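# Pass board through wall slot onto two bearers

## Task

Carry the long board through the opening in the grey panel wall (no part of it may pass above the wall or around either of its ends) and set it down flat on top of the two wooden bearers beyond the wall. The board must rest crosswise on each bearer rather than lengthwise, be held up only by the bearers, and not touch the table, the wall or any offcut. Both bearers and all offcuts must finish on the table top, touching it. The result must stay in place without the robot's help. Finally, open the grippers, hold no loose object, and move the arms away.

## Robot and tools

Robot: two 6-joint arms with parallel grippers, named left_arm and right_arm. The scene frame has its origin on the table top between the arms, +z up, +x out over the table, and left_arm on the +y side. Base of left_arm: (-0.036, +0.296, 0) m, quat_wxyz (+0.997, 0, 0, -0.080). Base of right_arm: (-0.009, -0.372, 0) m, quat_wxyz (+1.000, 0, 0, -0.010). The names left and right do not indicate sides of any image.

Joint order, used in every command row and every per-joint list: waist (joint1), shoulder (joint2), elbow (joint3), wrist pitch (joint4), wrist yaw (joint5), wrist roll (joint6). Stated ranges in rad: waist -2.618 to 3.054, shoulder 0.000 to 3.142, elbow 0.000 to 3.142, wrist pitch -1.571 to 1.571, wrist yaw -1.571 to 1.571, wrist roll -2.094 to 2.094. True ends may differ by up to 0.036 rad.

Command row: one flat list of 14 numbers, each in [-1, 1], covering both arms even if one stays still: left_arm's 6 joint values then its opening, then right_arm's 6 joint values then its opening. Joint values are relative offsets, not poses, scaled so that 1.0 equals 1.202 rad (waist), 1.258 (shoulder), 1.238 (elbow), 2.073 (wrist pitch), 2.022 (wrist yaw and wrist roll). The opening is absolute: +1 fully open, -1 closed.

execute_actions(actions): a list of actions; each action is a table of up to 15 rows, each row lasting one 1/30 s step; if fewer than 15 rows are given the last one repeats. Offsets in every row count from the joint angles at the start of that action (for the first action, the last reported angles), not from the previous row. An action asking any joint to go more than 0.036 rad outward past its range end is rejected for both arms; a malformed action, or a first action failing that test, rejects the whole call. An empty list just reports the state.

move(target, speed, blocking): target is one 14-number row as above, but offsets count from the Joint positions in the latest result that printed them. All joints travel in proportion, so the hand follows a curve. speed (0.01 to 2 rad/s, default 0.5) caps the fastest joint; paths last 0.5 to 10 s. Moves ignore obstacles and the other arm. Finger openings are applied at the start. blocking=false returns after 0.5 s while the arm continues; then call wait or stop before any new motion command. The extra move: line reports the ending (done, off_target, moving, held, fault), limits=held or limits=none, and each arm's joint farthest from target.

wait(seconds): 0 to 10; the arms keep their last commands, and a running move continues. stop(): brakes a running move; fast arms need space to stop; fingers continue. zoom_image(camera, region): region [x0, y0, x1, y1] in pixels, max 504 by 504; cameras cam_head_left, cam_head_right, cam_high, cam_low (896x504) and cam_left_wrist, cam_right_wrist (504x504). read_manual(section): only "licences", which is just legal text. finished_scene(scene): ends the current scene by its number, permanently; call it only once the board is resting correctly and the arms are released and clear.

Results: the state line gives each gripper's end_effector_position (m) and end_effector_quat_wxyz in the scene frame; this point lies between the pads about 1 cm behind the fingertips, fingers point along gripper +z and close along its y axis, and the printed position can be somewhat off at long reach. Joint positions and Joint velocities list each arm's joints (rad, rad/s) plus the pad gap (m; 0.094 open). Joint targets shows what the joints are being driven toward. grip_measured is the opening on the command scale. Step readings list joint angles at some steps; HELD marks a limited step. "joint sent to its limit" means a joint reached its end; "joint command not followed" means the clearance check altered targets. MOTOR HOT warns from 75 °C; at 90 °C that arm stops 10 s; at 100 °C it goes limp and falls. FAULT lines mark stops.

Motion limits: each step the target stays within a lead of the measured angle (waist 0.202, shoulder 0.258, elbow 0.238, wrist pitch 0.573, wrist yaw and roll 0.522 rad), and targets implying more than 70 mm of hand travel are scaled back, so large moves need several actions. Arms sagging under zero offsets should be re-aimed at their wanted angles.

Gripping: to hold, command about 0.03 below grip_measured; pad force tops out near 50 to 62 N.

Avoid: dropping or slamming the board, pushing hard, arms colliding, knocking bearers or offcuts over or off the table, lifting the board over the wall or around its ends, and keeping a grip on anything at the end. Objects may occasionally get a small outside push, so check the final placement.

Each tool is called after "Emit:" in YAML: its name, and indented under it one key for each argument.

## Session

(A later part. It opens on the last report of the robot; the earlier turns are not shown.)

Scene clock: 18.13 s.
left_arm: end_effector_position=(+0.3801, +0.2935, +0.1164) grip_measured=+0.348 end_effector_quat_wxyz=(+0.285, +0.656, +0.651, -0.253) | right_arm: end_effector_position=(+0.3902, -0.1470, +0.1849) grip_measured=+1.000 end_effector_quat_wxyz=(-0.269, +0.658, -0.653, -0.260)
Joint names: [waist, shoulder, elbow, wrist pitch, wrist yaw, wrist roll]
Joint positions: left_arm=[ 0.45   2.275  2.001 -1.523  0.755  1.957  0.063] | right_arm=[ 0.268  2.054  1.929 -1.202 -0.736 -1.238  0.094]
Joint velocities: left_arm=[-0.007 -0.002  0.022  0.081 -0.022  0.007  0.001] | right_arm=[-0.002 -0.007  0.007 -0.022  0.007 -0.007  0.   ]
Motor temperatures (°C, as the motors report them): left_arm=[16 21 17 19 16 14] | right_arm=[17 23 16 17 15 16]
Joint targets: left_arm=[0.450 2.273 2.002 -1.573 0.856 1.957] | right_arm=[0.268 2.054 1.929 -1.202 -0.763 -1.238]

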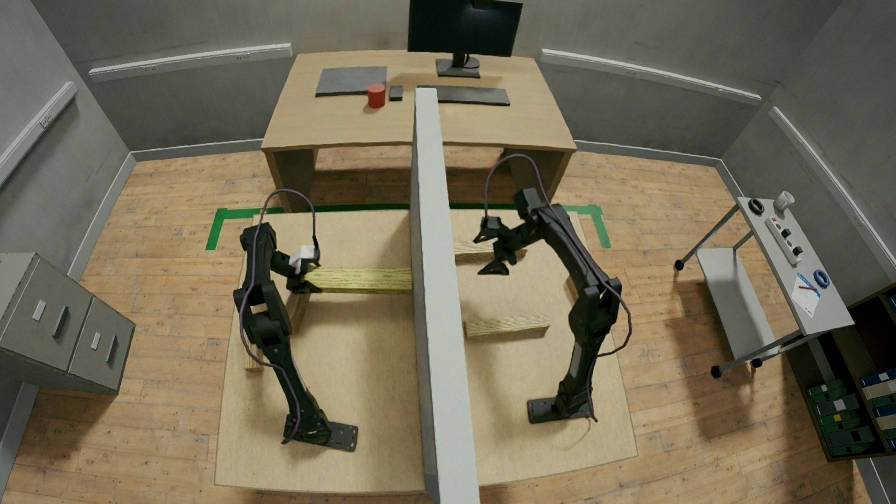

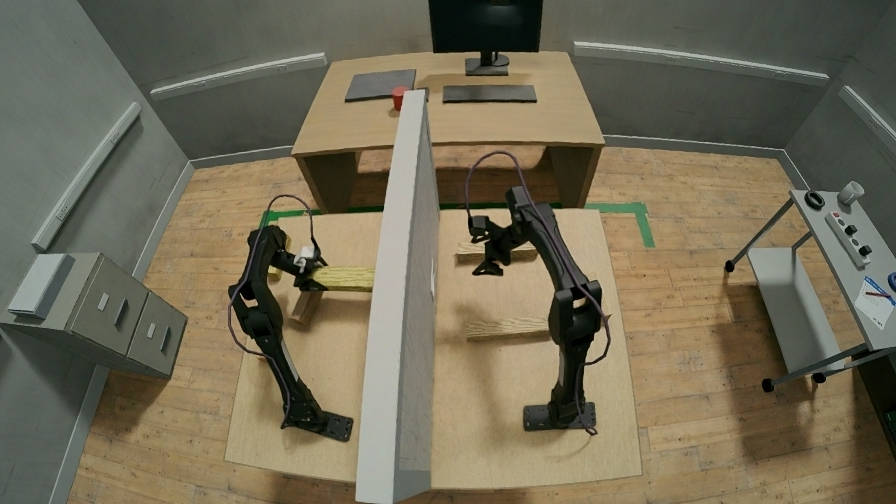

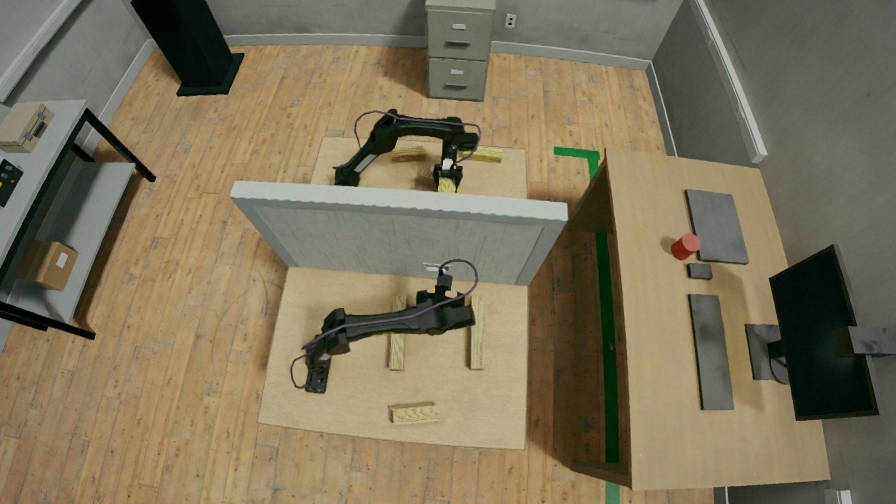

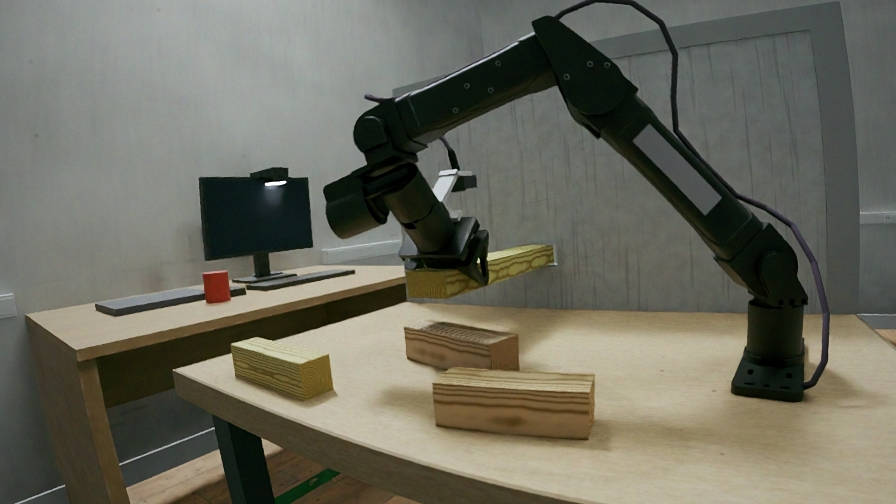

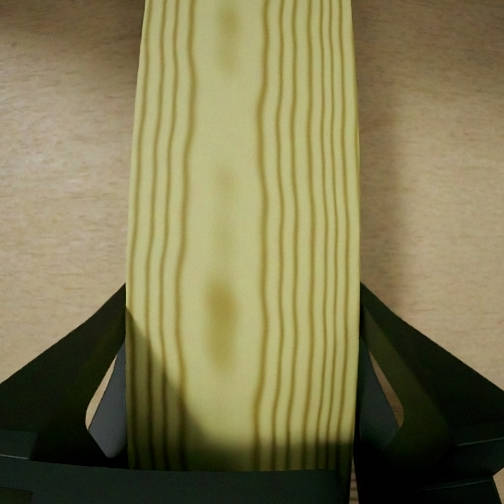

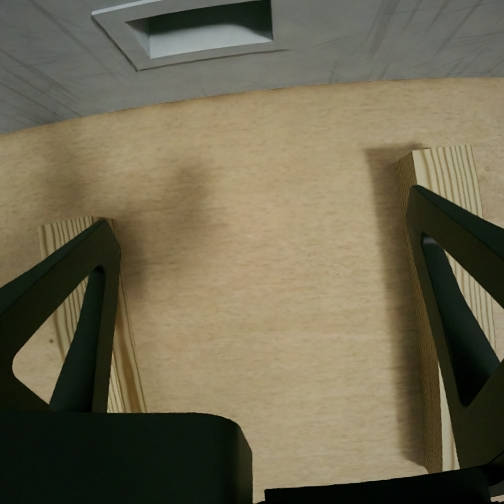

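Emit:
move:
  target: [-0.108, -0.099, -0.125, 0.043, 0.059, -0.082, 0.1, 0, 0, 0, 0, -0.013, 0, 1]
  speed: 0.3

Scene clock: 22.37 s.
left_arm: end_effector_position=(+0.3689, +0.2855, +0.1107) grip_measured=+0.347 end_effector_quat_wxyz=(+0.243, +0.656, +0.679, -0.225) | right_arm: end_effector_position=(+0.3903, -0.1472, +0.1846) grip_measured=+1.000 end_effector_quat_wxyz=(-0.269, +0.658, -0.653, -0.260)
Joint names: [waist, shoulder, elbow, wrist pitch, wrist yaw, wrist roll]
Joint positions: left_arm=[ 0.406  2.176  1.871 -1.415  0.661  1.833  0.063] | right_arm=[ 0.268  2.054  1.929 -1.202 -0.734 -1.238  0.094]
Joint velocities: left_arm=[-0.017  0.007  0.017  0.007  0.037 -0.007 -0.001] | right_arm=[ 0.012  0.007 -0.002 -0.037  0.066 -0.022  0.   ]
Motor temperatures (°C, as the motors report them): left_arm=[16 22 17 19 17 14] | right_arm=[17 24 16 17 15 16]
Joint targets: left_arm=[0.321 2.151 1.847 -1.433 0.874 1.792] | right_arm=[0.268 2.054 1.929 -1.202 -0.762 -1.238]
move: off_target (left_arm, right_arm); limits=none; left_arm: farthest joint: the wrist yaw, 0.213 radians from its target (0.119 radians at the start); right_arm: farthest joint: the wrist yaw, 0.028 radians from its target (0.026 radians at the start)

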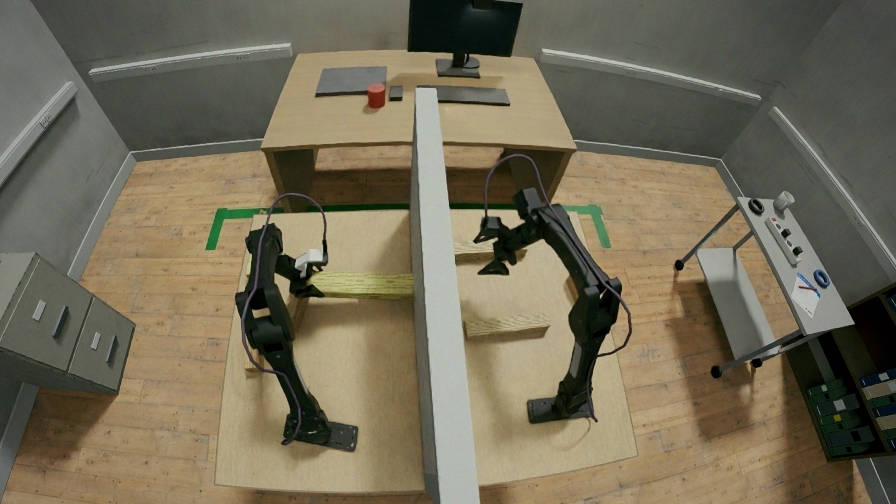

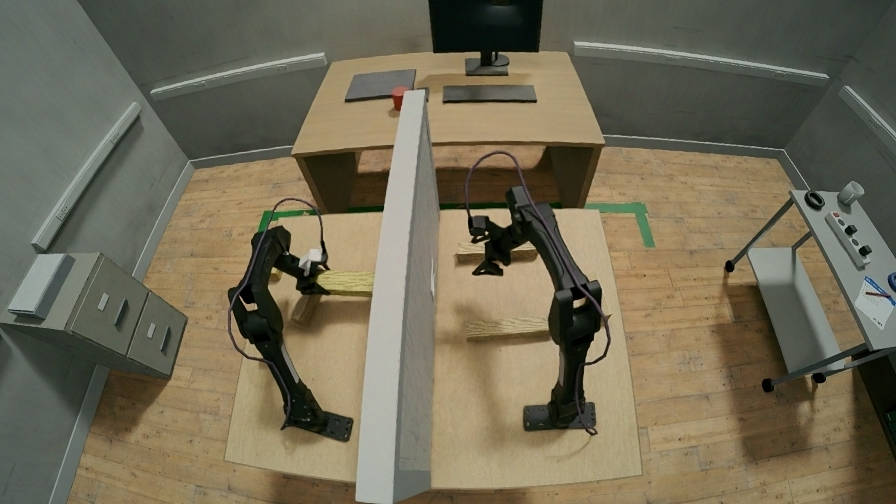

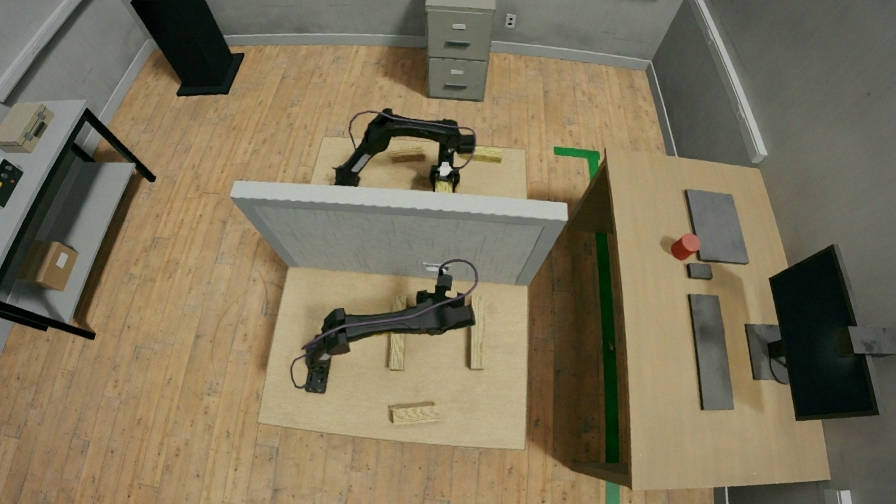

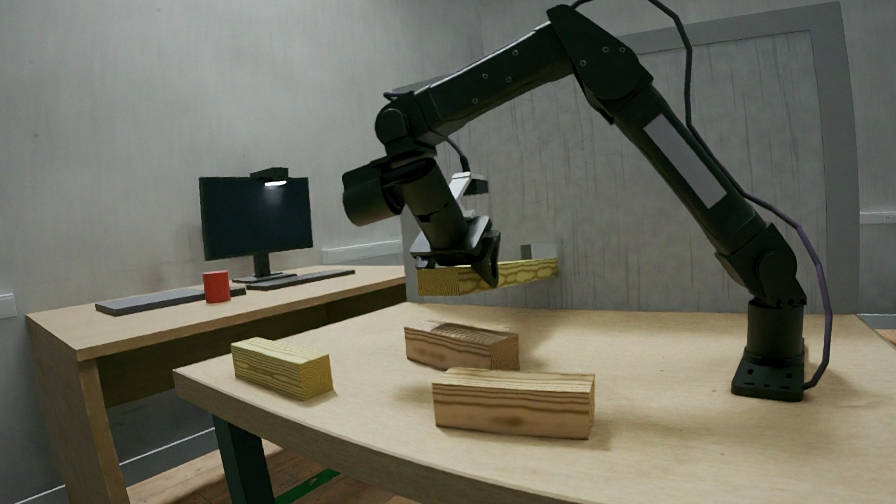

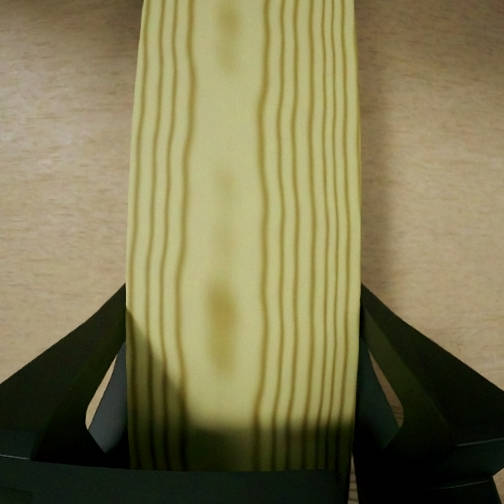

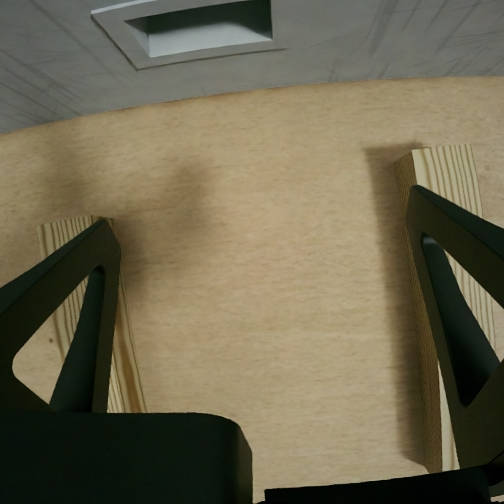

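Emit:
move:
  target: [0.05, 0.079, 0.125, -0.076, 0.1, 0.061, 0.1, 0, 0, 0, 0, -0.014, 0, 1]
  speed: 0.4

Emit:
zoom_image:
  camera: "cam_low"
  region: [440, 200, 620, 300]

Scene clock: 23.70 s.
left_arm: end_effector_position=(+0.3775, +0.2970, +0.1139) grip_measured=+0.347 end_effector_quat_wxyz=(+0.285, +0.646, +0.659, -0.259) | right_arm: end_effector_position=(+0.3903, -0.1472, +0.1846) grip_measured=+1.000 end_effector_quat_wxyz=(-0.269, +0.658, -0.653, -0.260)
Joint names: [waist, shoulder, elbow, wrist pitch, wrist yaw, wrist roll]
Joint positions: left_arm=[ 0.463  2.275  1.985 -1.522  0.762  1.95   0.063] | right_arm=[ 0.268  2.054  1.929 -1.202 -0.734 -1.238  0.094]
Joint velocities: left_arm=[-0.007 -0.007 -0.002 -0.066  0.066 -0.022 -0.   ] | right_arm=[-0.002 -0.007  0.002 -0.022  0.051  0.037  0.   ]
Motor temperatures (°C, as the motors report them): left_arm=[16 22 17 19 17 14] | right_arm=[17 24 16 17 15 16]
Joint targets: left_arm=[0.466 2.276 2.025 -1.572 0.863 1.956] | right_arm=[0.268 2.054 1.929 -1.202 -0.762 -1.238]
move: off_target (left_arm, right_arm); limits=none; left_arm: farthest joint: the wrist yaw, 0.102 radians from its target (0.202 radians at the start); right_arm: farthest joint: the wrist yaw, 0.028 radians from its target (0.028 radians at the start)

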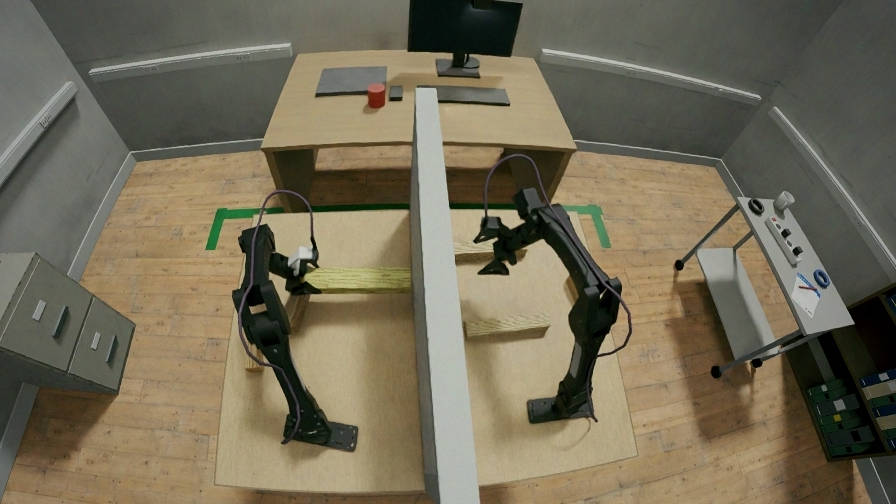

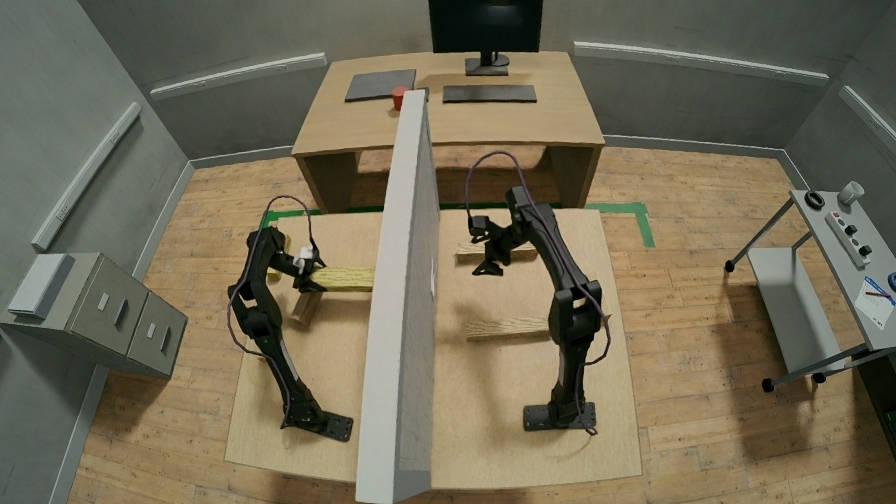

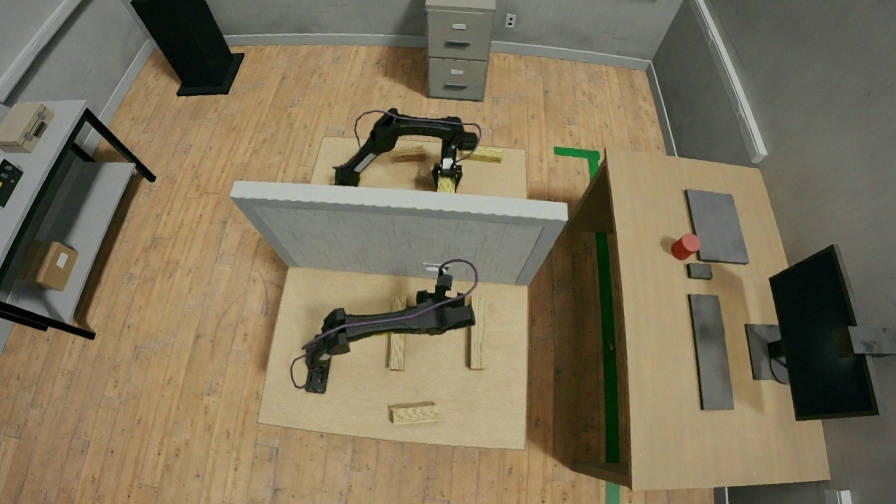

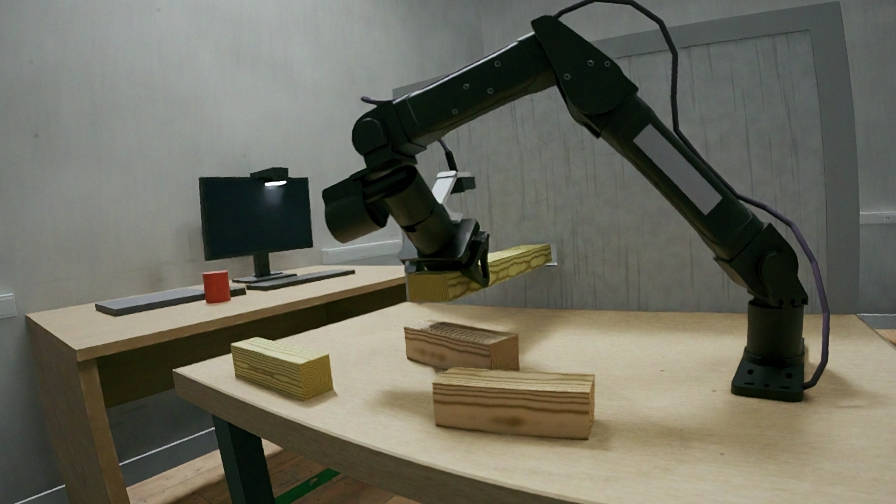

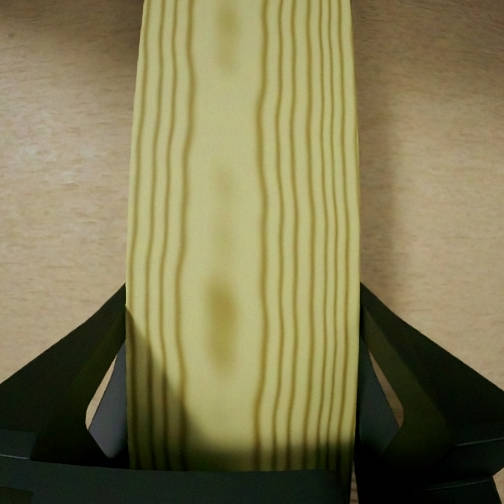

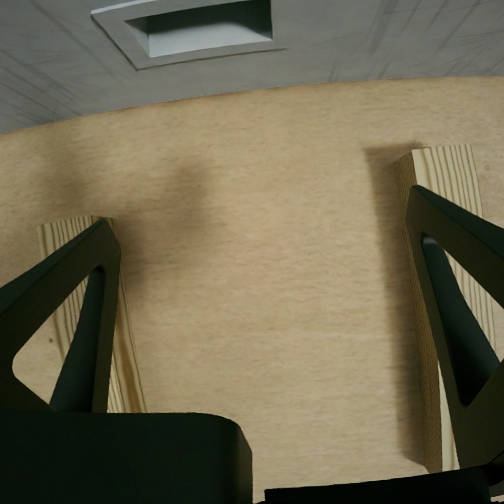

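Region (440, 200, 620, 300) of cam_low's 896x504 image, scaled by 2.800, with more detail than that image has.

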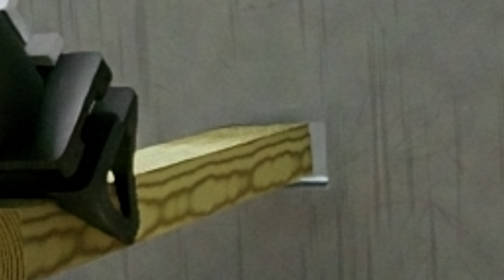

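Emit:
execute_actions:
  actions:
    - [[-0.010,-0.013,-0.012,-0.018,0.051,-0.008,0.1,0,0,0,0,-0.014,0,1],[-0.010,-0.013,-0.012,-0.018,0.051,-0.008,0.1,0,0,0,0,-0.014,0,1],[-0.010,-0.013,-0.012,-0.018,0.051,-0.008,0.1,0,0,0,0,-0.014,0,1],[-0.020,-0.026,-0.024,-0.012,0.052,-0.016,0.1,0,0,0,0,-0.014,0,1],[-0.020,-0.026,-0.024,-0.012,0.052,-0.016,0.1,0,0,0,0,-0.014,0,1],[-0.020,-0.026,-0.024,-0.012,0.052,-0.016,0.1,0,0,0,0,-0.014,0,1],[-0.030,-0.038,-0.036,-0.007,0.053,-0.024,0.1,0,0,0,0,-0.014,0,1],[-0.030,-0.038,-0.036,-0.007,0.053,-0.024,0.1,0,0,0,0,-0.014,0,1],[-0.030,-0.038,-0.036,-0.007,0.053,-0.024,0.1,0,0,0,0,-0.014,0,1],[-0.040,-0.051,-0.048,-0.001,0.054,-0.032,0.1,0,0,0,0,-0.014,0,1],[-0.040,-0.051,-0.048,-0.001,0.054,-0.032,0.1,0,0,0,0,-0.014,0,1],[-0.040,-0.051,-0.048,-0.001,0.054,-0.032,0.1,0,0,0,0,-0.014,0,1],[-0.050,-0.064,-0.060,0.005,0.055,-0.040,0.1,0,0,0,0,-0.014,0,1],[-0.050,-0.064,-0.060,0.005,0.055,-0.040,0.1,0,0,0,0,-0.014,0,1],[-0.050,-0.064,-0.060,0.005,0.055,-0.040,0.1,0,0,0,0,-0.014,0,1]]

Emit:
zoom_image:
  camera: "cam_low"
  region: [440, 200, 620, 300]

Scene clock: 24.87 s.
left_arm: end_effector_position=(+0.3719, +0.2742, +0.1109) grip_measured=+0.346 end_effector_quat_wxyz=(+0.273, +0.640, +0.663, -0.276) | right_arm: end_effector_position=(+0.3903, -0.1472, +0.1846) grip_measured=+1.000 end_effector_quat_wxyz=(-0.269, +0.658, -0.653, -0.260)
Joint names: [waist, shoulder, elbow, wrist pitch, wrist yaw, wrist roll]
Joint positions: left_arm=[ 0.413  2.248  1.926 -1.488  0.769  1.886  0.063] | right_arm=[ 0.268  2.054  1.929 -1.202 -0.734 -1.238  0.094]
Joint velocities: left_arm=[-0.105 -0.164 -0.046  0.125 -0.022 -0.183  0.002] | right_arm=[-0.007 -0.012 -0.017  0.037  0.022 -0.095  0.   ]
Motor temperatures (°C, as the motors report them): left_arm=[16 22 17 19 17 14] | right_arm=[17 24 16 17 15 16]
Joint targets: left_arm=[0.403 2.194 1.911 -1.511 0.873 1.869] | right_arm=[0.268 2.054 1.929 -1.202 -0.762 -1.238]
Step readings (joint positions):
0: left_arm=[0.463 2.275 1.985 -1.522 0.762 1.951] | right_arm=[0.268 2.054 1.929 -1.202 -0.734 -1.238]
1: left_arm=[0.463 2.275 1.985 -1.522 0.762 1.949] | right_arm=[0.268 2.054 1.929 -1.202 -0.734 -1.238]
2: left_arm=[0.463 2.275 1.985 -1.522 0.762 1.947] | right_arm=[0.268 2.054 1.929 -1.202 -0.734 -1.238]
4: left_arm=[0.461 2.275 1.982 -1.520 0.763 1.942] | right_arm=[0.268 2.054 1.929 -1.202 -0.734 -1.238]
8: left_arm=[0.448 2.273 1.962 -1.512 0.765 1.925] | right_arm=[0.268 2.054 1.929 -1.202 -0.734 -1.238]
15: Joint positions above

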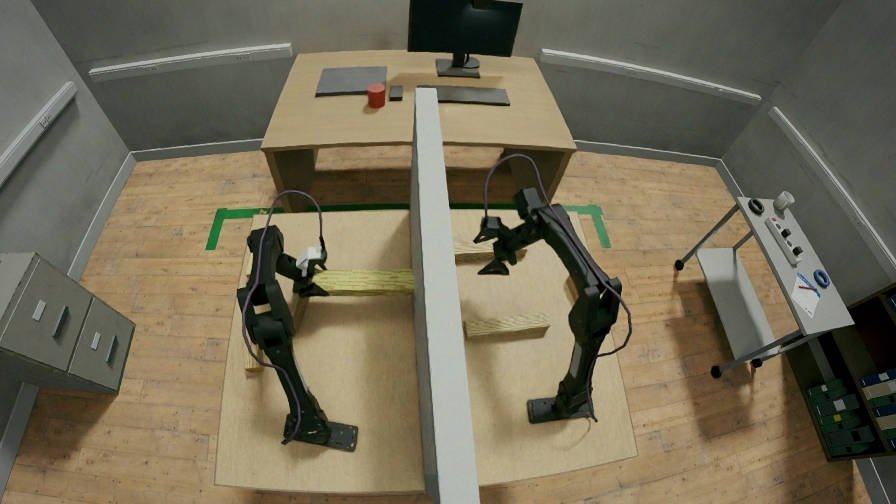

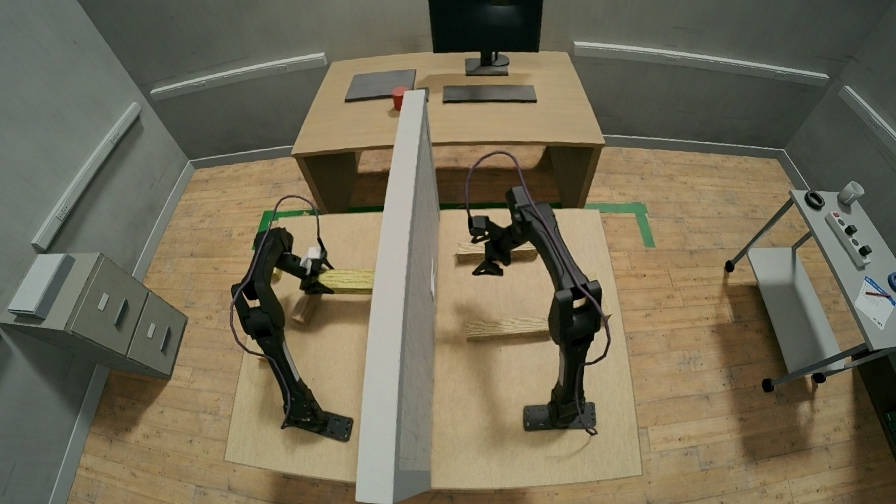

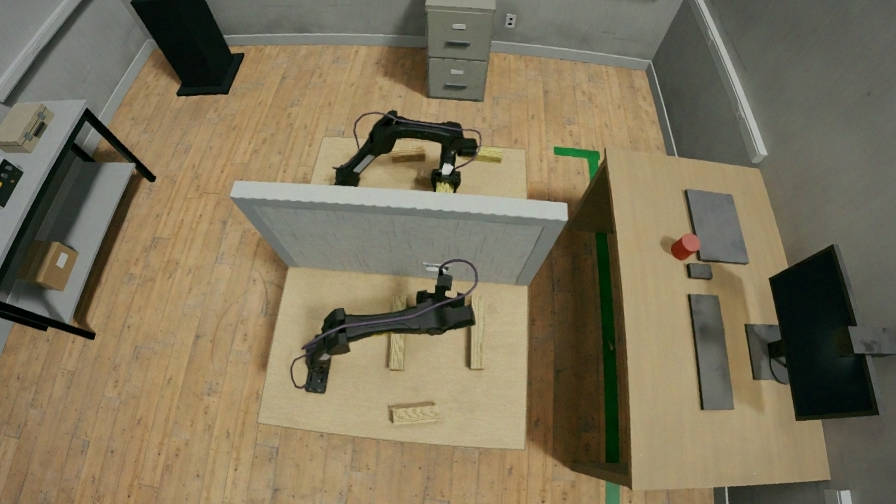

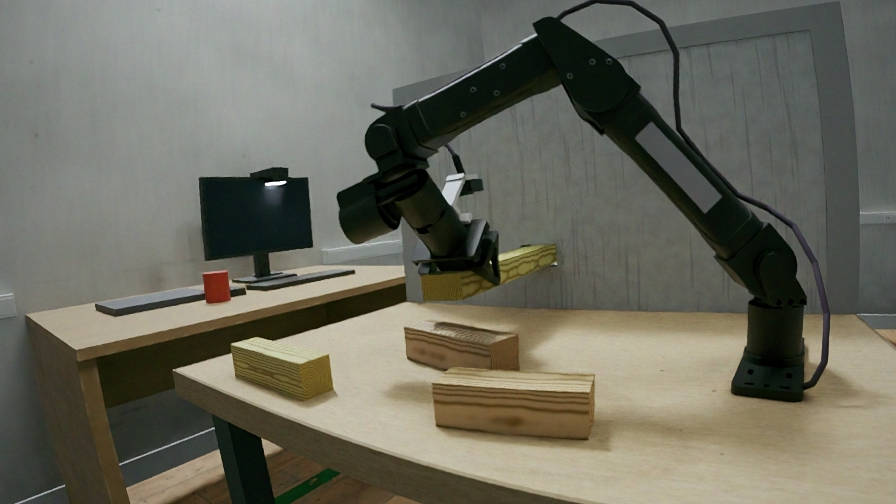

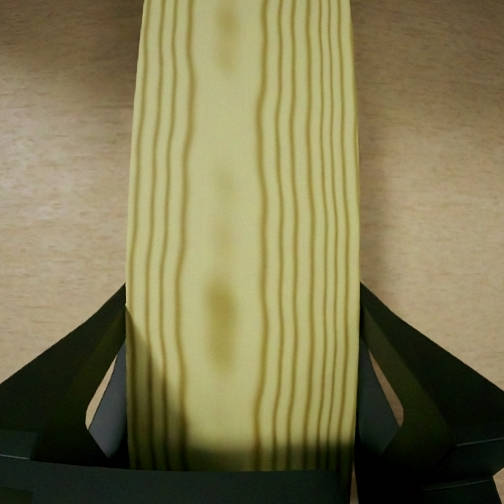

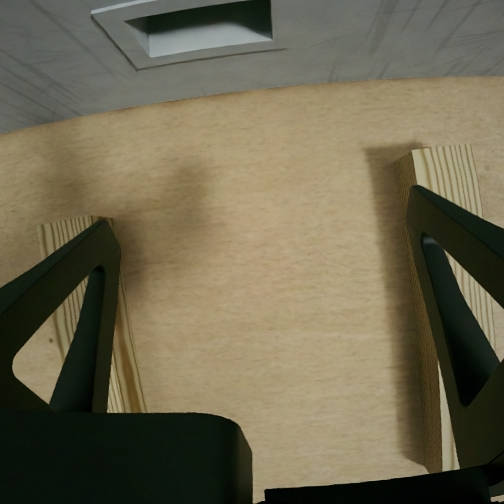

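Region (440, 200, 620, 300) of cam_low's 896x504 image, scaled by 2.800, with more detail than that image has.

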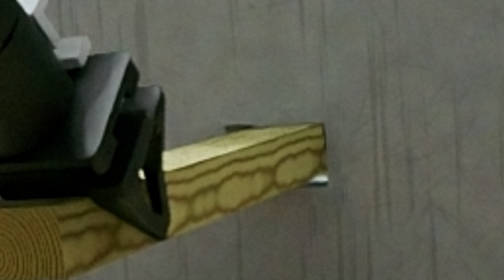

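Emit:
execute_actions:
  actions: []

Scene clock: 25.10 s.
left_arm: end_effector_position=(+0.3724, +0.2719, +0.1158) grip_measured=+0.346 end_effector_quat_wxyz=(+0.275, +0.642, +0.662, -0.271) | right_arm: end_effector_position=(+0.3903, -0.1472, +0.1846) grip_measured=+1.000 end_effector_quat_wxyz=(-0.269, +0.658, -0.653, -0.260)
Joint names: [waist, shoulder, elbow, wrist pitch, wrist yaw, wrist roll]
Joint positions: left_arm=[ 0.407  2.234  1.925 -1.483  0.769  1.878  0.063] | right_arm=[ 0.268  2.054  1.929 -1.202 -0.734 -1.238  0.094]
Joint velocities: left_arm=[-0.007 -0.002  0.007  0.007  0.066 -0.081  0.   ] | right_arm=[-0.002 -0.002  0.012  0.022  0.051 -0.037  0.   ]
Motor temperatures (°C, as the motors report them): left_arm=[16 22 17 19 17 14] | right_arm=[17 24 16 17 15 16]
Joint targets: left_arm=[0.403 2.194 1.911 -1.511 0.873 1.869] | right_arm=[0.268 2.054 1.929 -1.202 -0.762 -1.238]

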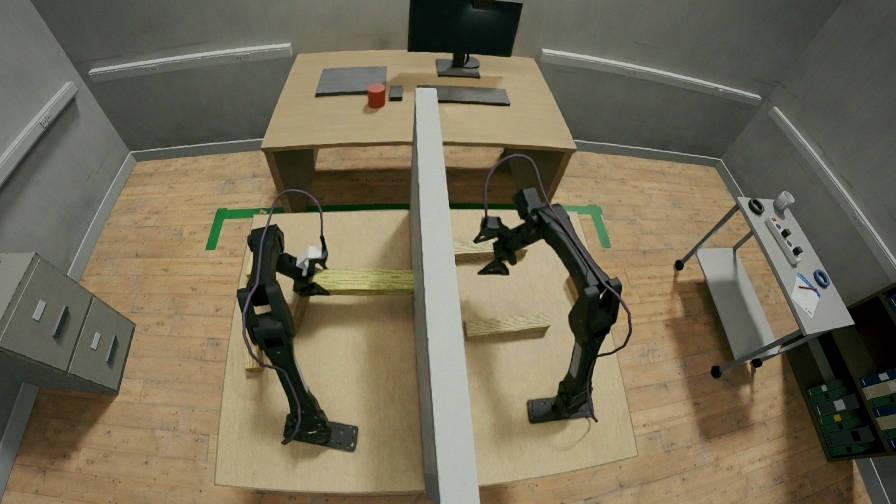

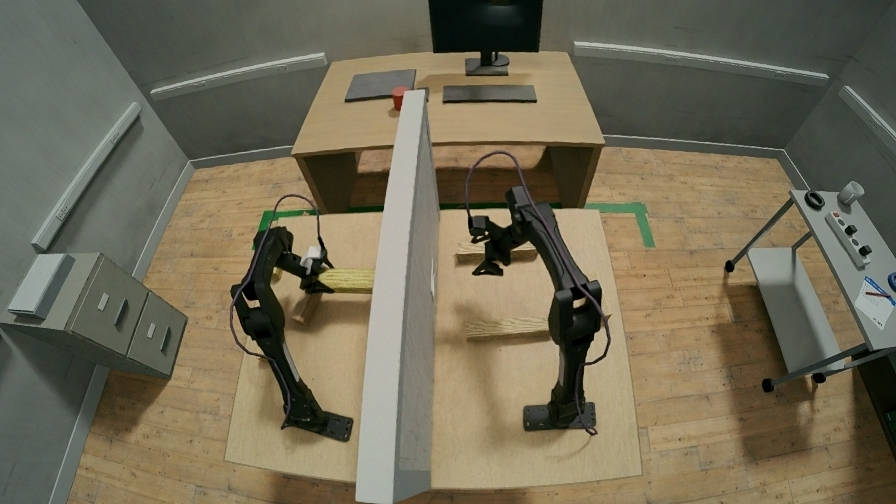

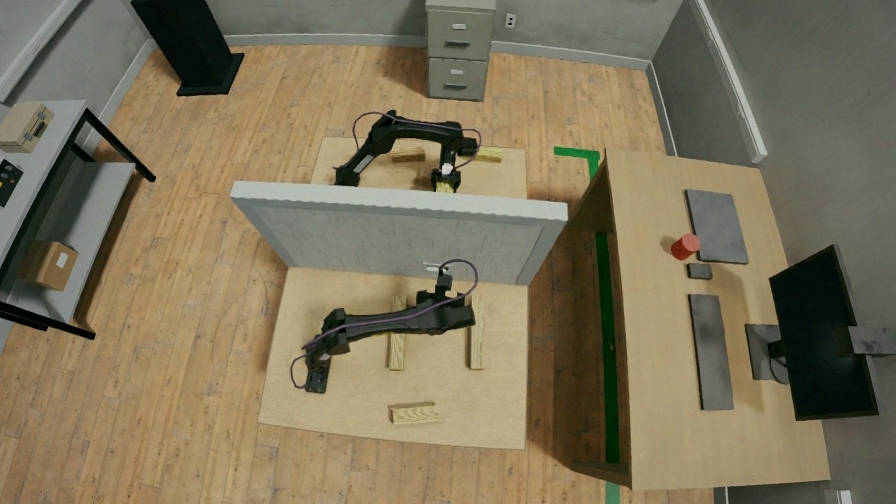

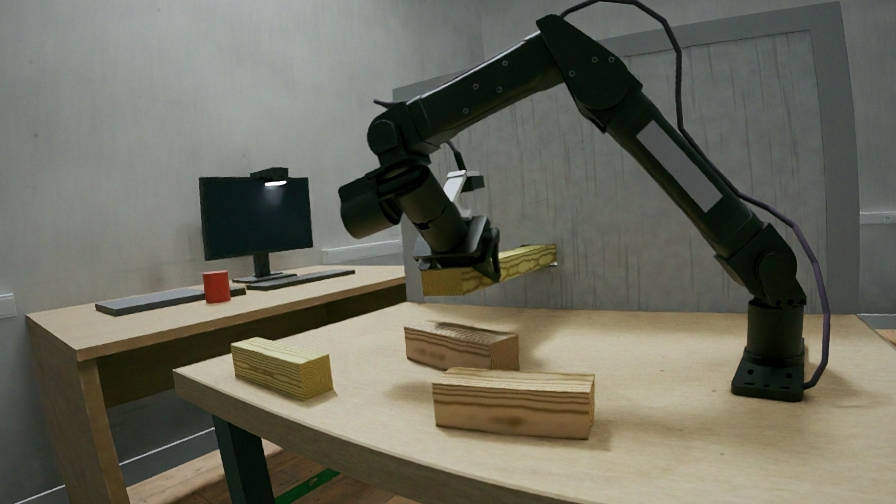

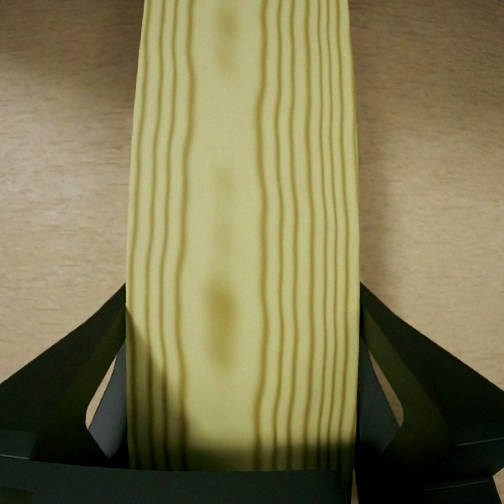

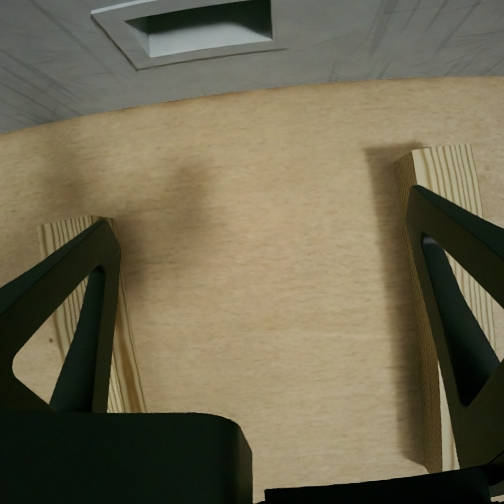

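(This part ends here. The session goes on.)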